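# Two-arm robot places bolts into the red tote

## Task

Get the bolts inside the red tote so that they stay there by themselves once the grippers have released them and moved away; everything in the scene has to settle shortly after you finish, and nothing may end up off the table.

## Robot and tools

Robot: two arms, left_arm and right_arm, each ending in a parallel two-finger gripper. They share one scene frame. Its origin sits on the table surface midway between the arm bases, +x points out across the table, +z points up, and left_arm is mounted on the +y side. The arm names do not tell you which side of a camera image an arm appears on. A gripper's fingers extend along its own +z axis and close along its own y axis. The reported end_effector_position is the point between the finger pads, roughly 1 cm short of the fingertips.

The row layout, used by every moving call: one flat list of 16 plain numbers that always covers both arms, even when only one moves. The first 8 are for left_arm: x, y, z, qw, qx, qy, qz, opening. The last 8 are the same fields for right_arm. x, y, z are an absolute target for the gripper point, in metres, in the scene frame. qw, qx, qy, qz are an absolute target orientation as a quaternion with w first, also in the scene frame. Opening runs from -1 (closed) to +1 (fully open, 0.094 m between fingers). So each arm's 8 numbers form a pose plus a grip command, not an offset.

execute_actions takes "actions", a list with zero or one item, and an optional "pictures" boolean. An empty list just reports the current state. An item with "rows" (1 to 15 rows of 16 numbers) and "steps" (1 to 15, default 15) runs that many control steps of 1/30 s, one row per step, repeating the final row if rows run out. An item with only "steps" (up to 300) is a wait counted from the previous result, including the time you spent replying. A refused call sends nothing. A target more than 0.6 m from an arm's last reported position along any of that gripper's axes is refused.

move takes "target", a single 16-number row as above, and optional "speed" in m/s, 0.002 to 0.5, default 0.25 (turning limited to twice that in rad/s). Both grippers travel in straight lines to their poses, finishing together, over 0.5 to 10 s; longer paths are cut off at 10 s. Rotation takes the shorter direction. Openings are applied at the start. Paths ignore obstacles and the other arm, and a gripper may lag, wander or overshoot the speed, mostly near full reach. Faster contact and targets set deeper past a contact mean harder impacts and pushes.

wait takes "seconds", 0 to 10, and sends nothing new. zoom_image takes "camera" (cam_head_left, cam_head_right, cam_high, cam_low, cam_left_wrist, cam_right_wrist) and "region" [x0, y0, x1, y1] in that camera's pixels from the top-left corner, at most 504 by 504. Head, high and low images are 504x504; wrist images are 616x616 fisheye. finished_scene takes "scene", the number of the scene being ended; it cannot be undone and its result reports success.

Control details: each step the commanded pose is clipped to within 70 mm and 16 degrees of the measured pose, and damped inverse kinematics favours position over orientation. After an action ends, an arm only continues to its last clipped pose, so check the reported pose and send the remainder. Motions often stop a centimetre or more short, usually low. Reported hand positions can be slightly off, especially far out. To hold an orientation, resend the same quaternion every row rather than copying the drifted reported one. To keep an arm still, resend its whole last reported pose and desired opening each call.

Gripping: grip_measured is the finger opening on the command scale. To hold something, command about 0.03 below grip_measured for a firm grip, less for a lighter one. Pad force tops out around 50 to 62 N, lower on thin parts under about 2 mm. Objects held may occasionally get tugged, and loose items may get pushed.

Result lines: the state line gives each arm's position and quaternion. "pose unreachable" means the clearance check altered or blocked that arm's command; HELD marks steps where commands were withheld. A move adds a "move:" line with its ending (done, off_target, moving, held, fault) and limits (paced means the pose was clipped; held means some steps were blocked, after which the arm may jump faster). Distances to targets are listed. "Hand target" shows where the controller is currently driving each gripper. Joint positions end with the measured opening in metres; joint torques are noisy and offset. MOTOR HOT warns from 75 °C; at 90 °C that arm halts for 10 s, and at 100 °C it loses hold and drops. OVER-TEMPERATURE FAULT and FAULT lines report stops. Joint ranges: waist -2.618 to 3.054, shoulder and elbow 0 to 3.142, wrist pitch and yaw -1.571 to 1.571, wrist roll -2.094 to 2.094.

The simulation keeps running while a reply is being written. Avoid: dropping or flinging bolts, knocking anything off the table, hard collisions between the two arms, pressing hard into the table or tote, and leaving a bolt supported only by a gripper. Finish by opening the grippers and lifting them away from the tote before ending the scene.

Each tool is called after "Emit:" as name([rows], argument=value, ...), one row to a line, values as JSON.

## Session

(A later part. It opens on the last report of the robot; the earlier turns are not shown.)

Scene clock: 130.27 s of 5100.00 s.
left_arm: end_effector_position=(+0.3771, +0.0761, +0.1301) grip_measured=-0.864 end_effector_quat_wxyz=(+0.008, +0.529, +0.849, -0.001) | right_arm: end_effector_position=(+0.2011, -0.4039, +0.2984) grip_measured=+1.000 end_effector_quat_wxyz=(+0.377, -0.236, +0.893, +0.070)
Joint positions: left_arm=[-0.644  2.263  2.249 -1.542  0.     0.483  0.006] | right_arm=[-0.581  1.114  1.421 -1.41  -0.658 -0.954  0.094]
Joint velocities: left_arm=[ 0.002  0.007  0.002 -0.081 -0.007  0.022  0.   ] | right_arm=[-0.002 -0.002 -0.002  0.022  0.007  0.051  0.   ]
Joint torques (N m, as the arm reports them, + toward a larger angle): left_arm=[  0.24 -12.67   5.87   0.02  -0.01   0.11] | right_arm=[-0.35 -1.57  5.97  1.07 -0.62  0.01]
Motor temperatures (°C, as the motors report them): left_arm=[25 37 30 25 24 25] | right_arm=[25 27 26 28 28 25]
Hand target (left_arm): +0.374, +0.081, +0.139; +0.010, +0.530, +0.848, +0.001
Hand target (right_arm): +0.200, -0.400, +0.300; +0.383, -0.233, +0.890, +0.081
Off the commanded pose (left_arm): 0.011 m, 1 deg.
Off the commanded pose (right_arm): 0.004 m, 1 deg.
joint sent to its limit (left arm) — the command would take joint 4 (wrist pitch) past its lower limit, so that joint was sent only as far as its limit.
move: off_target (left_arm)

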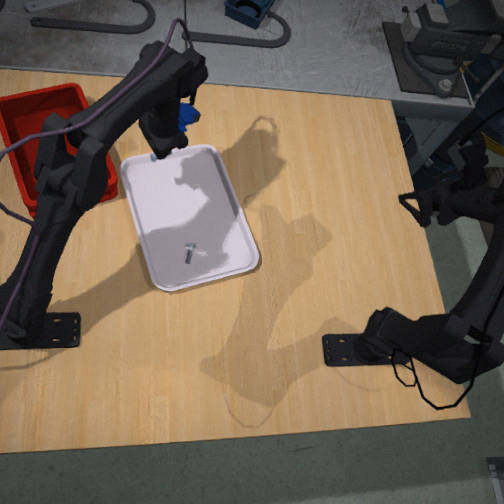

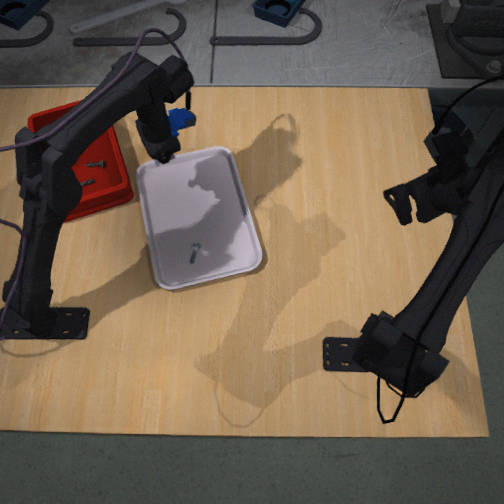

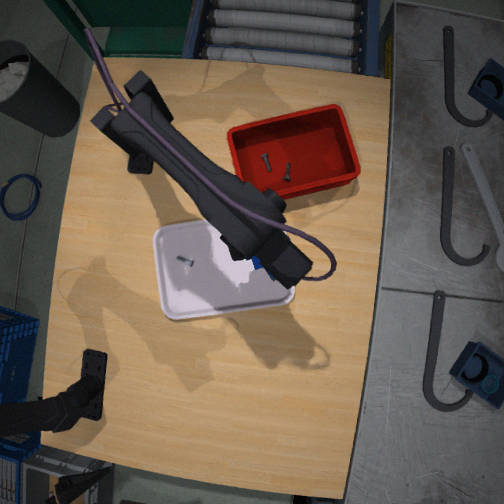

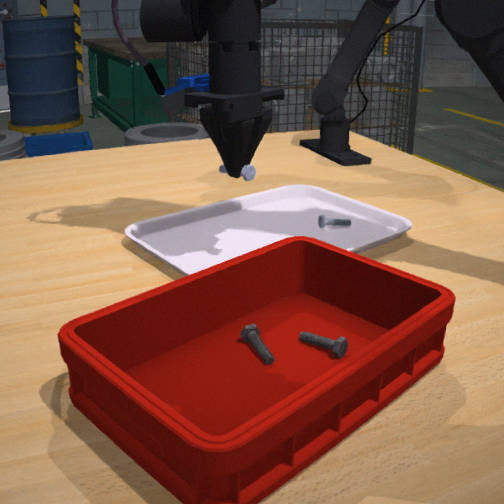

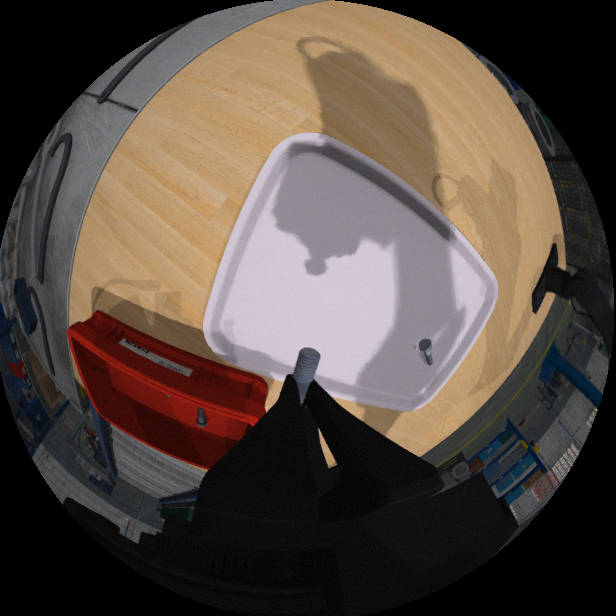

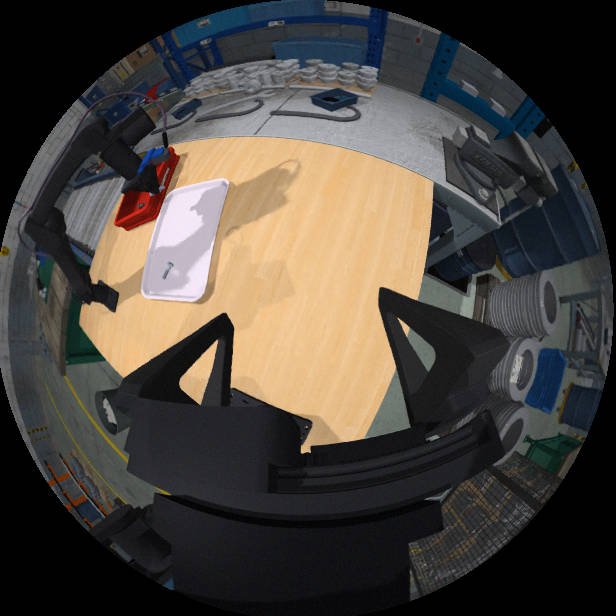

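Emit:
move(target=[0.485,0.295,0.125,0,0.566,0.824,0,-0.9,0.2,-0.4,0.3,0.383,-0.233,0.89,0.081,1])

Emit:
move(target=[0.495,0.305,0.032,0,0.566,0.824,0,-0.9,0.2,-0.4,0.3,0.383,-0.233,0.89,0.081,1], speed=0.12)

Emit:
move(target=[0.495,0.305,0.032,0,0.566,0.824,0,-0.3,0.2,-0.4,0.3,0.383,-0.233,0.89,0.081,1])

Emit:
move(target=[0.46,0.28,0.135,0,0.5,0.866,0,-0.3,0.2,-0.4,0.3,0.383,-0.233,0.89,0.081,1])

Emit:
move(target=[0.26,0.1,0.135,0,0.216,0.976,0,-0.3,0.2,-0.4,0.3,0.383,-0.233,0.89,0.081,1])

Emit:
move(target=[0.195,0.013,0.04,0,0.216,0.976,0,-0.3,0.2,-0.4,0.3,0.383,-0.233,0.89,0.081,1], speed=0.15)

Scene clock: 144.83 s of 5100.00 s.
left_arm: end_effector_position=(+0.4827, +0.3017, +0.1169) grip_measured=-0.864 end_effector_quat_wxyz=(+0.012, +0.560, +0.829, +0.014) | right_arm: end_effector_position=(+0.2011, -0.4039, +0.2984) grip_measured=+1.000 end_effector_quat_wxyz=(+0.377, -0.236, +0.893, +0.070)
Joint positions: left_arm=[-0.09   2.361  2.365 -1.54  -0.012  1.112  0.006] | right_arm=[-0.581  1.114  1.421 -1.41  -0.658 -0.954  0.094]
Joint velocities: left_arm=[-0.012 -0.007 -0.007 -0.022  0.022 -0.037 -0.   ] | right_arm=[ 0.002  0.017  0.007 -0.037  0.007  0.051  0.   ]
Joint torques (N m, as the arm reports them, + toward a larger angle): left_arm=[ -0.48 -11.59   9.12   0.12  -0.02   0.09] | right_arm=[-0.41 -1.57  5.94  1.07 -0.59 -0.01]
Motor temperatures (°C, as the motors report them): left_arm=[25 37 30 25 24 25] | right_arm=[25 27 26 28 28 25]
Hand target (left_arm): +0.483, +0.298, +0.125; +0.018, +0.566, +0.824, +0.017
Hand target (right_arm): +0.200, -0.400, +0.300; +0.383, -0.233, +0.890, +0.081
Off the commanded pose (left_arm): 0.011 m, 2 deg.
Off the commanded pose (right_arm): 0.004 m, 1 deg.
joint sent to its limit (left arm) — the command would take joint 4 (wrist pitch) past its lower limit, so that joint was sent only as far as its limit.
After step 90, 9.97 s passed at rest.
move: off_target (left_arm)

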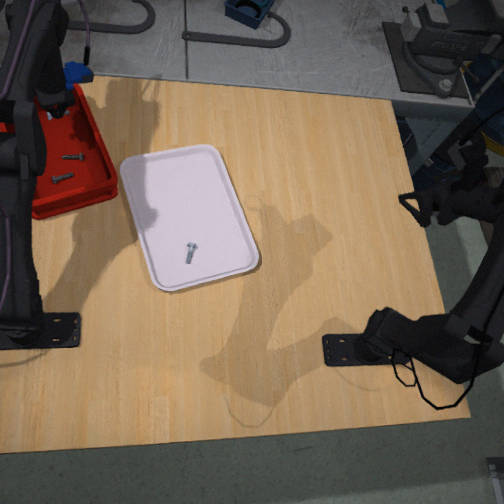

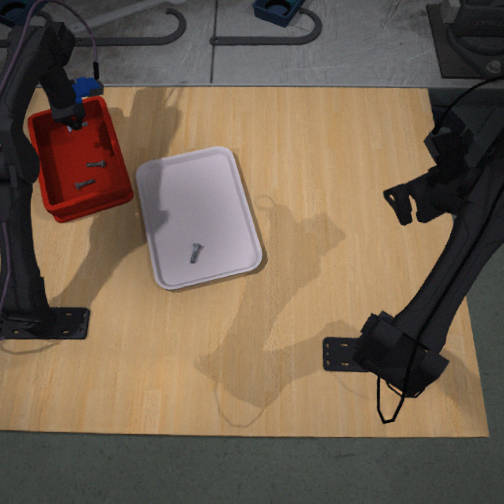

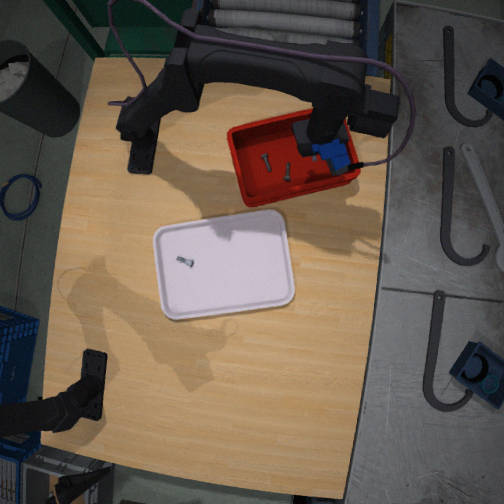

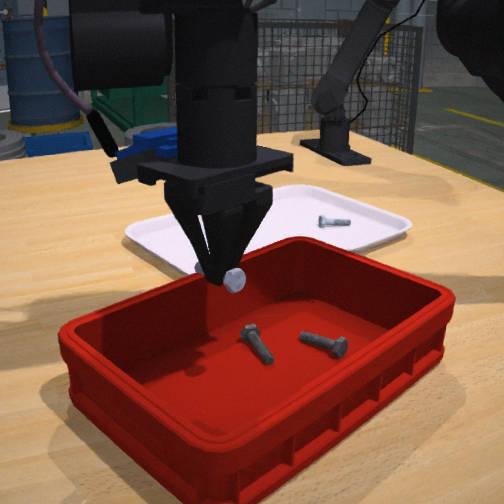

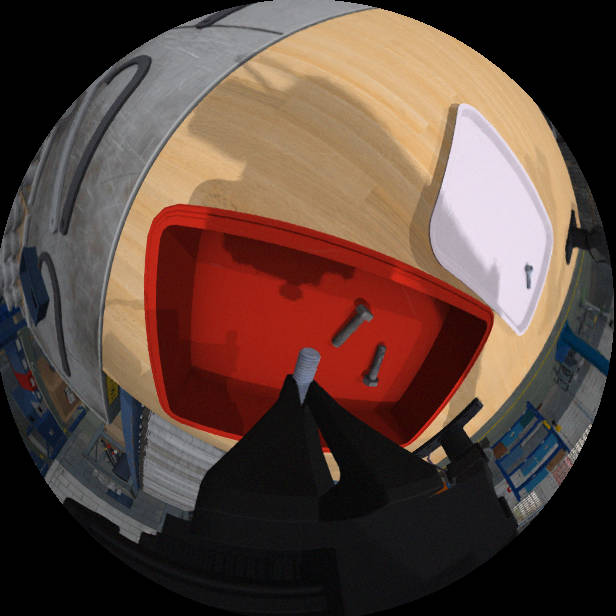

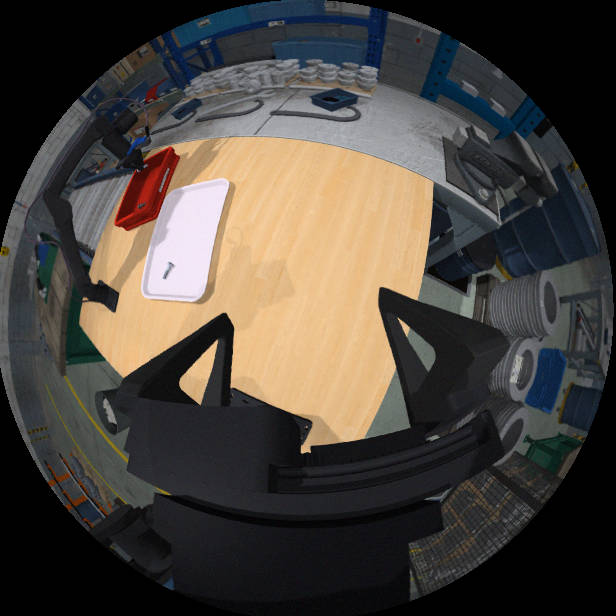

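Scene clock: 146.07 s of 5100.00 s.
left_arm: end_effector_position=(+0.4919, +0.3010, +0.0290) grip_measured=-0.864 end_effector_quat_wxyz=(-0.012, +0.570, +0.822, +0.000) | right_arm: end_effector_position=(+0.2011, -0.4038, +0.2985) grip_measured=+1.000 end_effector_quat_wxyz=(+0.377, -0.236, +0.893, +0.070)
Joint positions: left_arm=[-0.09   2.449  2.17  -1.311 -0.012  1.136  0.006] | right_arm=[-0.581  1.114  1.421 -1.41  -0.659 -0.954  0.094]
Joint velocities: left_arm=[-0.002  0.017 -0.002 -0.007 -0.037  0.022  0.   ] | right_arm=[ 0.017 -0.002 -0.012  0.007 -0.037 -0.066  0.   ]
Joint torques (N m, as the arm reports them, + toward a larger angle): left_arm=[  0.88 -12.51   6.16   0.33   0.05   0.07] | right_arm=[-0.26 -1.52  5.98  1.07 -0.59  0.  ]
Motor temperatures (°C, as the motors report them): left_arm=[25 37 30 25 24 25] | right_arm=[25 27 26 28 28 25]
Hand target (left_arm): +0.496, +0.305, +0.032; -0.000, +0.566, +0.824, +0.000
Hand target (right_arm): +0.200, -0.400, +0.300; +0.383, -0.233, +0.890, +0.081
Off the commanded pose (left_arm): 0.006 m, 1 deg.
Off the commanded pose (right_arm): 0.004 m, 1 deg.
move: done

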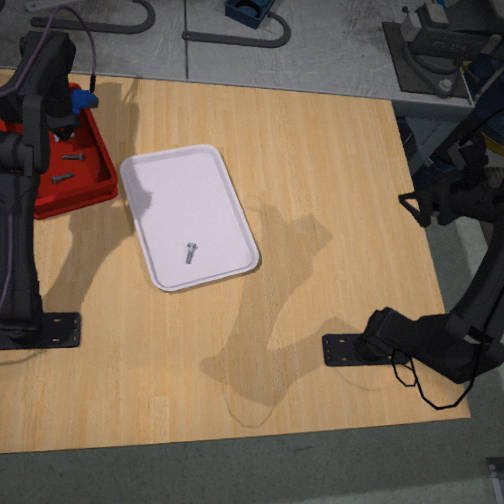

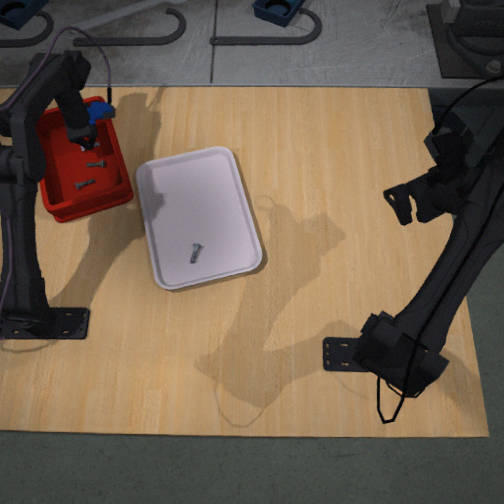

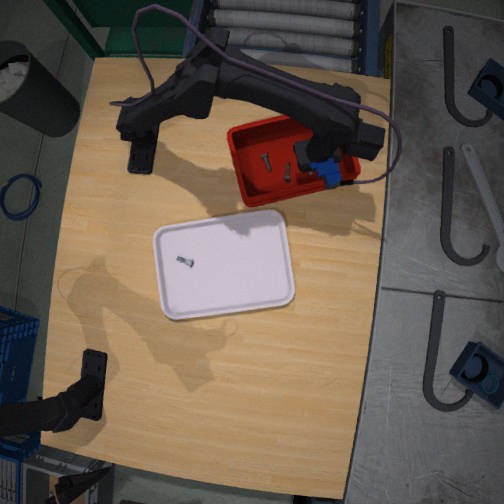

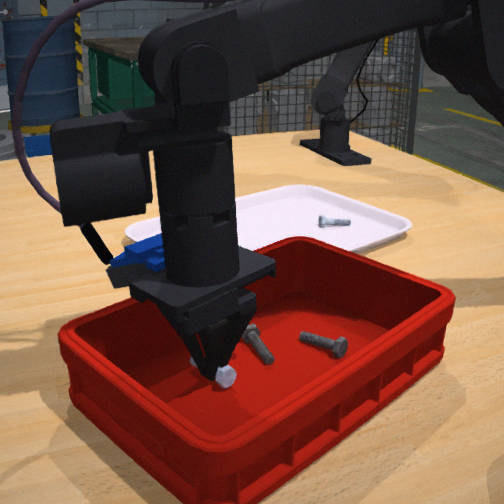

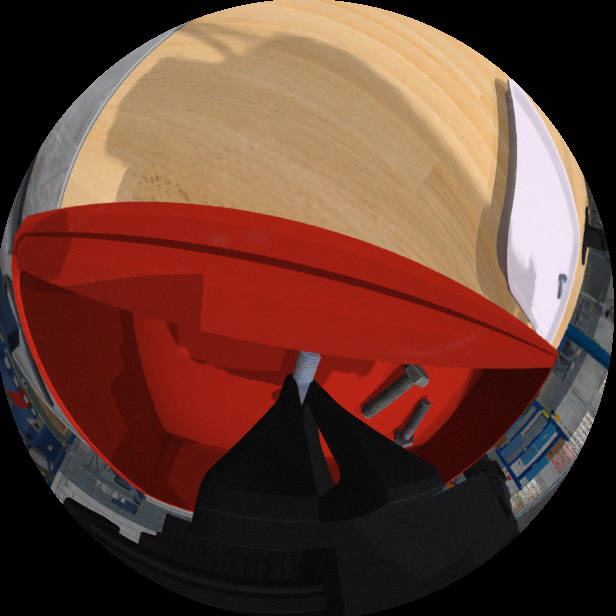

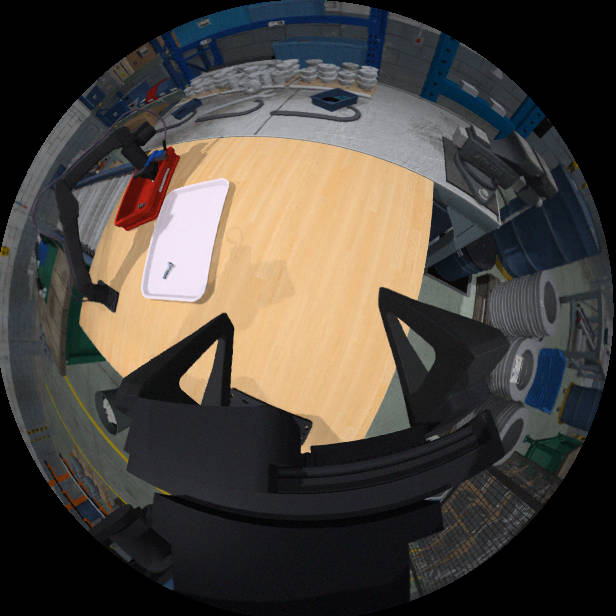

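Scene clock: 146.77 s of 5100.00 s.
left_arm: end_effector_position=(+0.4925, +0.3009, +0.0290) grip_measured=-0.303 end_effector_quat_wxyz=(-0.011, +0.570, +0.822, +0.001) | right_arm: end_effector_position=(+0.2011, -0.4039, +0.2984) grip_measured=+1.000 end_effector_quat_wxyz=(+0.377, -0.236, +0.893, +0.070)
Joint positions: left_arm=[-0.09   2.449  2.17  -1.309 -0.012  1.136  0.033] | right_arm=[-0.581  1.114  1.421 -1.41  -0.658 -0.954  0.094]
Joint velocities: left_arm=[ 0.017 -0.007 -0.002  0.007 -0.007  0.037  0.001] | right_arm=[ 0.012  0.002 -0.012 -0.022 -0.007  0.037  0.   ]
Joint torques (N m, as the arm reports them, + toward a larger angle): left_arm=[  0.7  -13.09   5.65   0.34   0.11   0.06] | right_arm=[-0.32 -1.53  5.97  1.07 -0.59  0.01]
Motor temperatures (°C, as the motors report them): left_arm=[25 37 30 25 24 25] | right_arm=[25 27 26 28 28 25]
Hand target (left_arm): +0.495, +0.305, +0.032; -0.001, +0.566, +0.824, +0.000
Hand target (right_arm): +0.200, -0.400, +0.300; +0.383, -0.233, +0.890, +0.081
Off the commanded pose (left_arm): 0.006 m, 1 deg.
Off the commanded pose (right_arm): 0.004 m, 1 deg.
move: done

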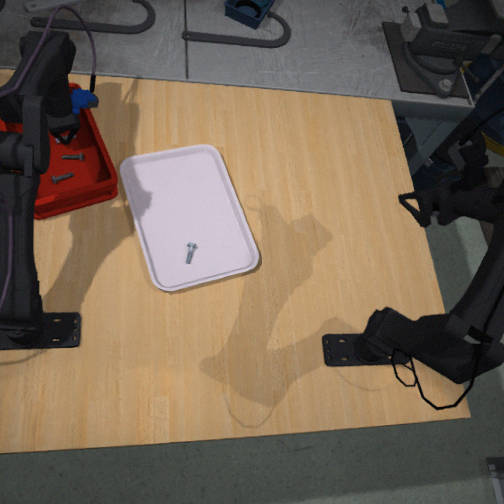

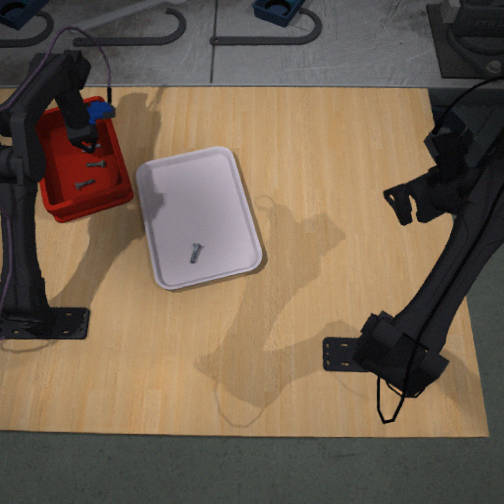

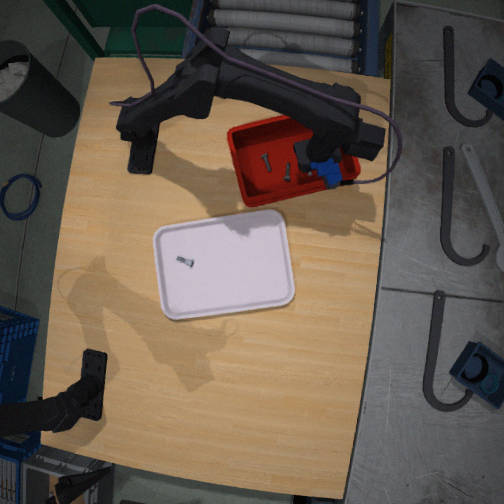

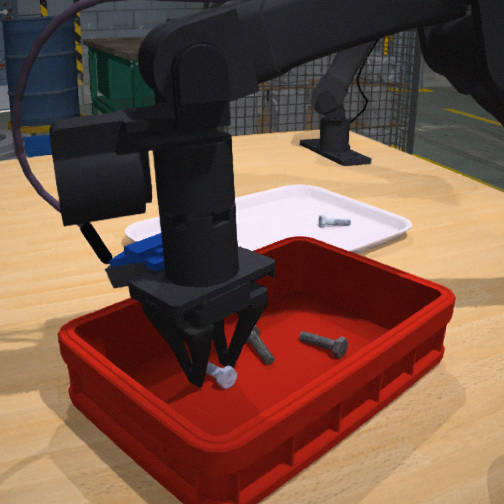

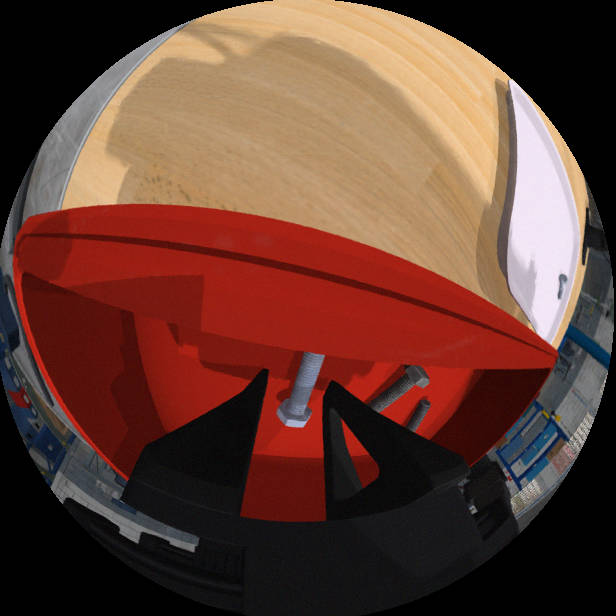

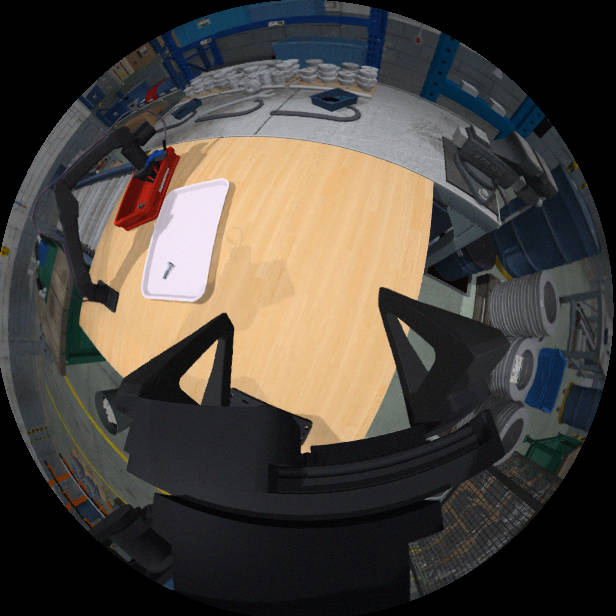

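Scene clock: 147.83 s of 5100.00 s.
left_arm: end_effector_position=(+0.4614, +0.2836, +0.1255) grip_measured=-0.303 end_effector_quat_wxyz=(+0.004, +0.501, +0.865, +0.007) | right_arm: end_effector_position=(+0.2011, -0.4039, +0.2984) grip_measured=+1.000 end_effector_quat_wxyz=(+0.377, -0.236, +0.893, +0.070)
Joint positions: left_arm=[-0.133  2.282  2.262 -1.539 -0.011  0.929  0.033] | right_arm=[-0.581  1.114  1.421 -1.41  -0.658 -0.954  0.094]
Joint velocities: left_arm=[ 0.007  0.012 -0.007 -0.037  0.037 -0.051  0.001] | right_arm=[-0.002  0.002 -0.017  0.051  0.007  0.007  0.   ]
Joint torques (N m, as the arm reports them, + toward a larger angle): left_arm=[ -0.29 -11.69   7.71   0.03   0.06  -0.05] | right_arm=[-0.3  -1.53  5.98  1.09 -0.6  -0.03]
Motor temperatures (°C, as the motors report them): left_arm=[25 37 30 25 24 25] | right_arm=[25 27 26 28 28 25]
Hand target (left_arm): +0.459, +0.280, +0.135; +0.010, +0.500, +0.866, +0.004
Hand target (right_arm): +0.200, -0.400, +0.300; +0.383, -0.233, +0.890, +0.081
Off the commanded pose (left_arm): 0.010 m, 1 deg.
Off the commanded pose (right_arm): 0.004 m, 1 deg.
joint sent to its limit (left arm) — the command would take joint 4 (wrist pitch) past its lower limit, so that joint was sent only as far as its limit.
move: done

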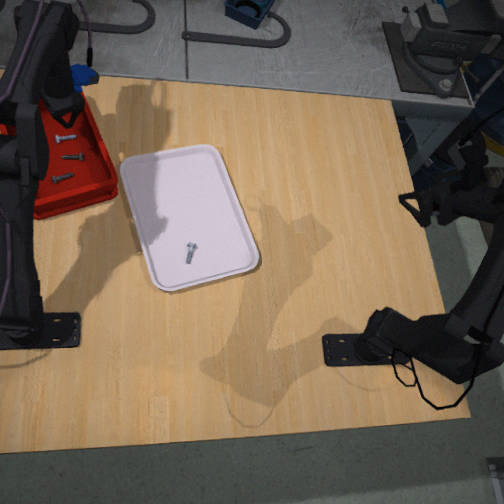

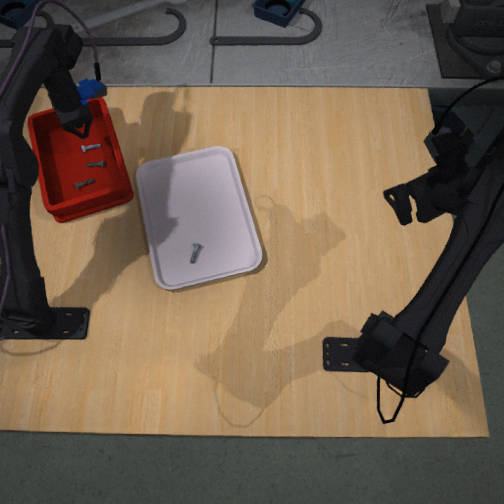

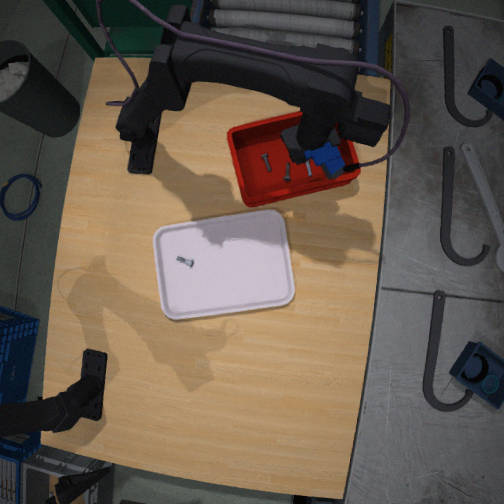

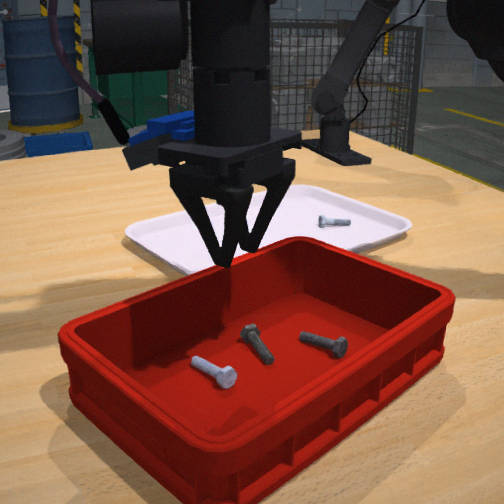

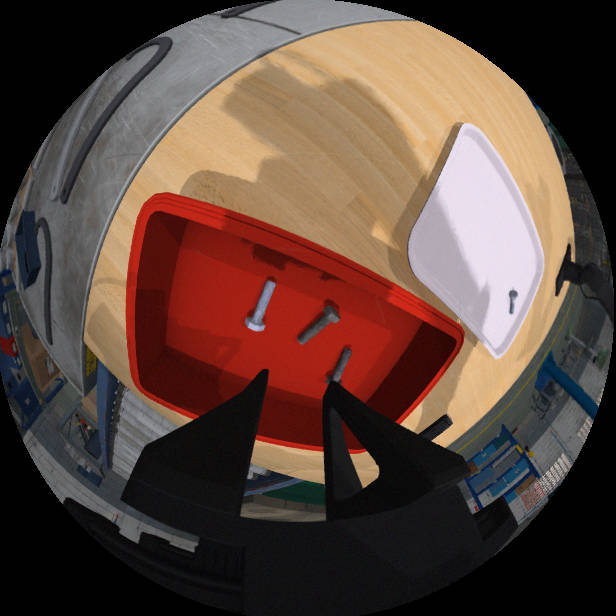

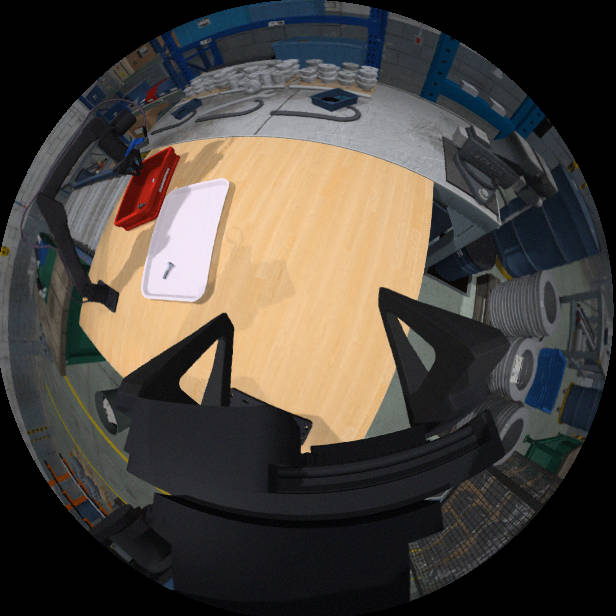

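Scene clock: 149.77 s of 5100.00 s.
left_arm: end_effector_position=(+0.2588, +0.0961, +0.1257) grip_measured=-0.303 end_effector_quat_wxyz=(-0.020, +0.220, +0.975, +0.001) | right_arm: end_effector_position=(+0.2011, -0.4038, +0.2985) grip_measured=+1.000 end_effector_quat_wxyz=(+0.377, -0.236, +0.893, +0.070)
Joint positions: left_arm=[-0.795  1.845  1.609 -1.37   0.02  -0.337  0.033] | right_arm=[-0.581  1.114  1.421 -1.41  -0.659 -0.954  0.094]
Joint velocities: left_arm=[-0.002 -0.022  0.002 -0.007 -0.051 -0.022 -0.001] | right_arm=[-0.002  0.002 -0.002 -0.125  0.022 -0.007  0.   ]
Joint torques (N m, as the arm reports them, + toward a larger angle): left_arm=[  0.08 -10.2    5.74   0.28  -0.01  -0.05] | right_arm=[-0.28 -1.57  5.97  1.08 -0.6  -0.01]
Motor temperatures (°C, as the motors report them): left_arm=[25 37 30 25 24 25] | right_arm=[25 27 26 28 28 25]
Hand target (left_arm): +0.261, +0.096, +0.134; -0.001, +0.216, +0.976, -0.007
Hand target (right_arm): +0.200, -0.400, +0.300; +0.383, -0.233, +0.890, +0.081
Off the commanded pose (left_arm): 0.010 m, 2 deg.
Off the commanded pose (right_arm): 0.004 m, 1 deg.
move: done

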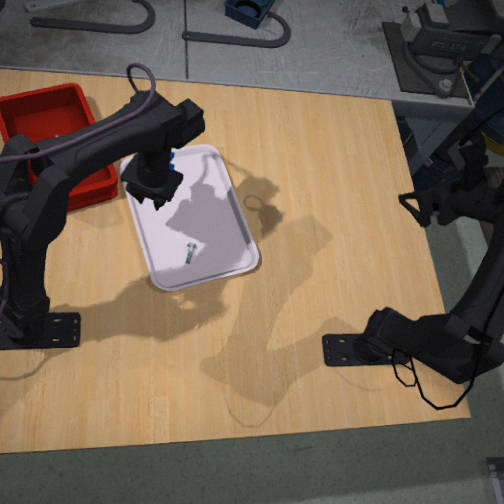

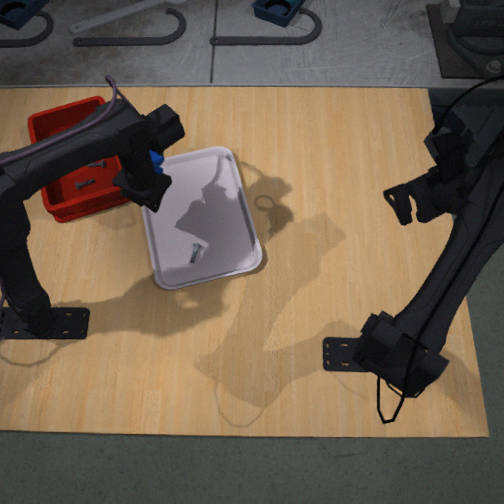

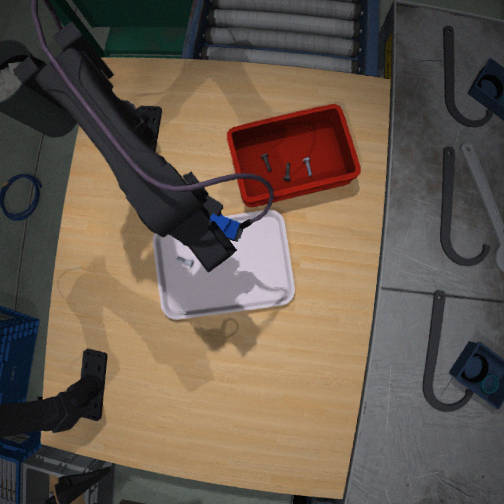

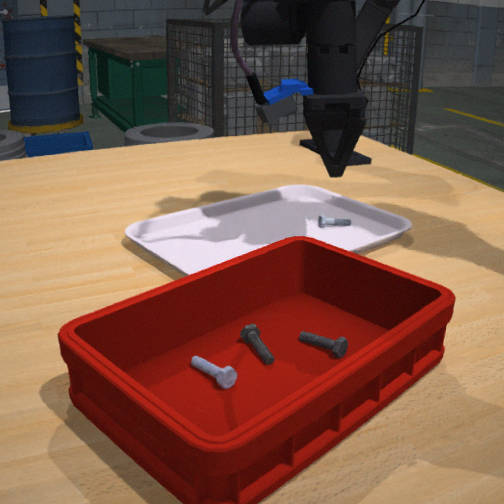

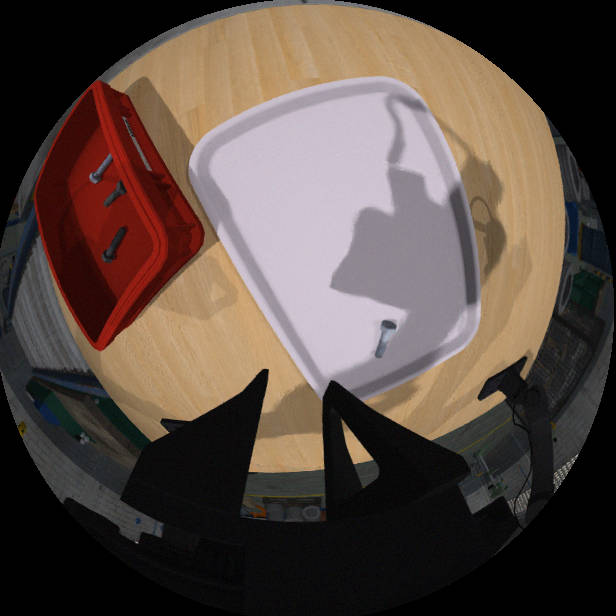

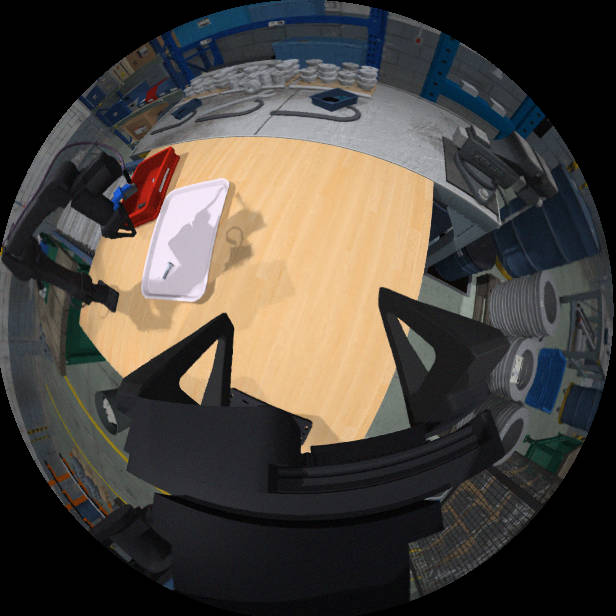

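Scene clock: 151.20 s of 5100.00 s.
left_arm: end_effector_position=(+0.1930, +0.0121, +0.0419) grip_measured=-0.303 end_effector_quat_wxyz=(-0.010, +0.218, +0.976, -0.003) | right_arm: end_effector_position=(+0.2011, -0.4039, +0.2984) grip_measured=+1.000 end_effector_quat_wxyz=(+0.377, -0.236, +0.893, +0.070)
Joint positions: left_arm=[-1.091  1.975  1.449 -1.053  0.019 -0.638  0.033] | right_arm=[-0.581  1.114  1.421 -1.41  -0.658 -0.954  0.094]
Joint velocities: left_arm=[-0.012 -0.007 -0.012  0.037 -0.037 -0.11  -0.   ] | right_arm=[ 0.002 -0.007  0.007  0.022 -0.037 -0.007  0.   ]
Joint torques (N m, as the arm reports them, + toward a larger angle): left_arm=[ 0.01 -8.34  5.83  0.38 -0.12 -0.05] | right_arm=[-0.33 -1.52  6.01  1.05 -0.59  0.01]
Motor temperatures (°C, as the motors report them): left_arm=[25 37 30 25 24 25] | right_arm=[25 27 26 28 28 25]
Hand target (left_arm): +0.195, +0.011, +0.040; -0.002, +0.216, +0.976, -0.003
Hand target (right_arm): +0.200, -0.400, +0.300; +0.383, -0.233, +0.890, +0.081
Off the commanded pose (left_arm): 0.003 m, 1 deg.
Off the commanded pose (right_arm): 0.004 m, 1 deg.
move: done

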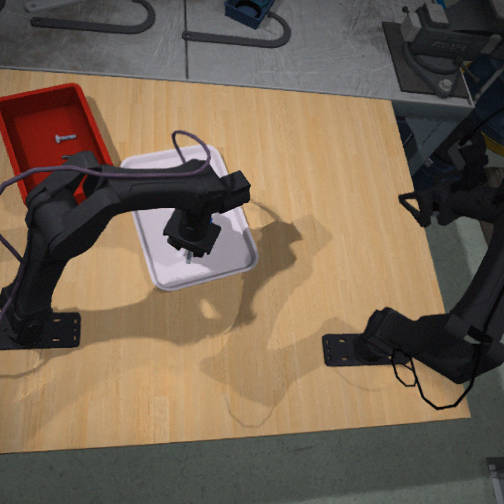

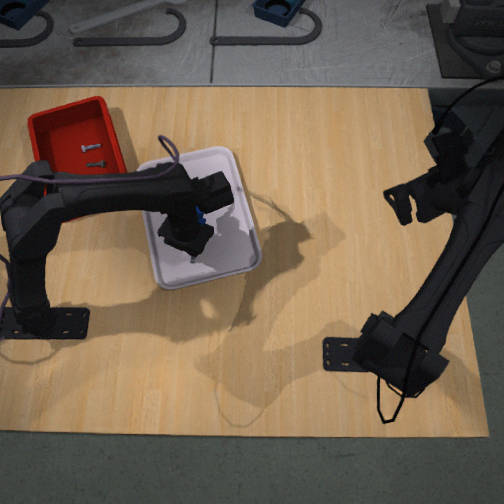

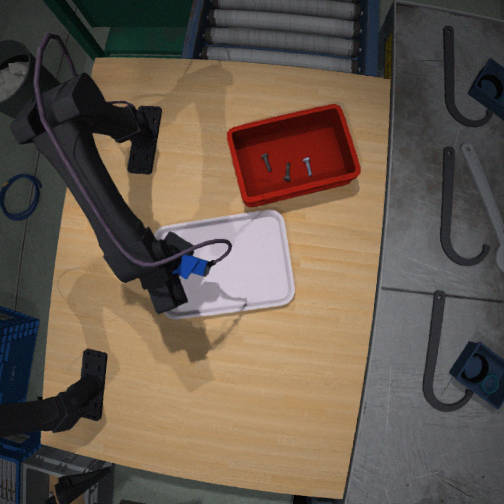

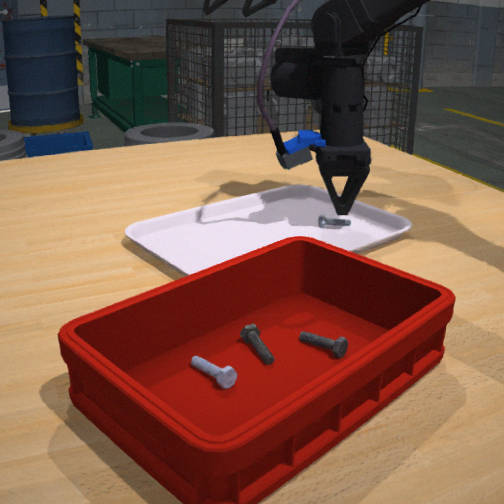

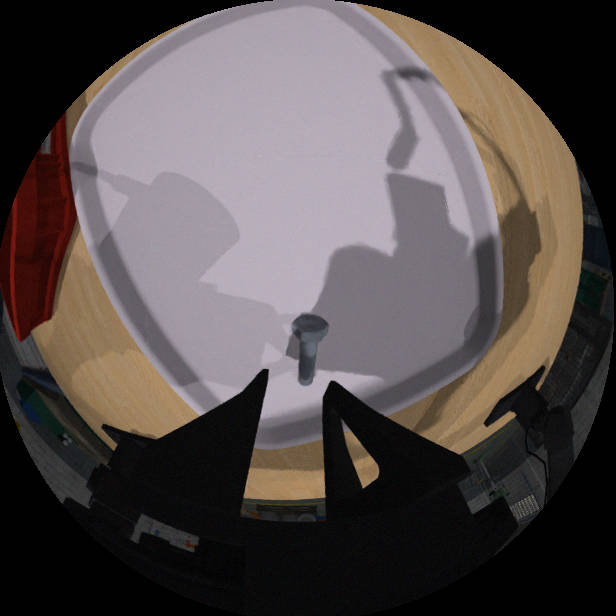

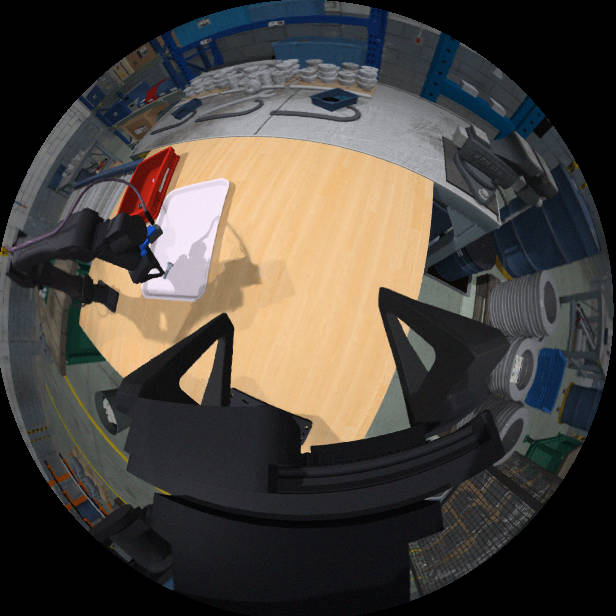

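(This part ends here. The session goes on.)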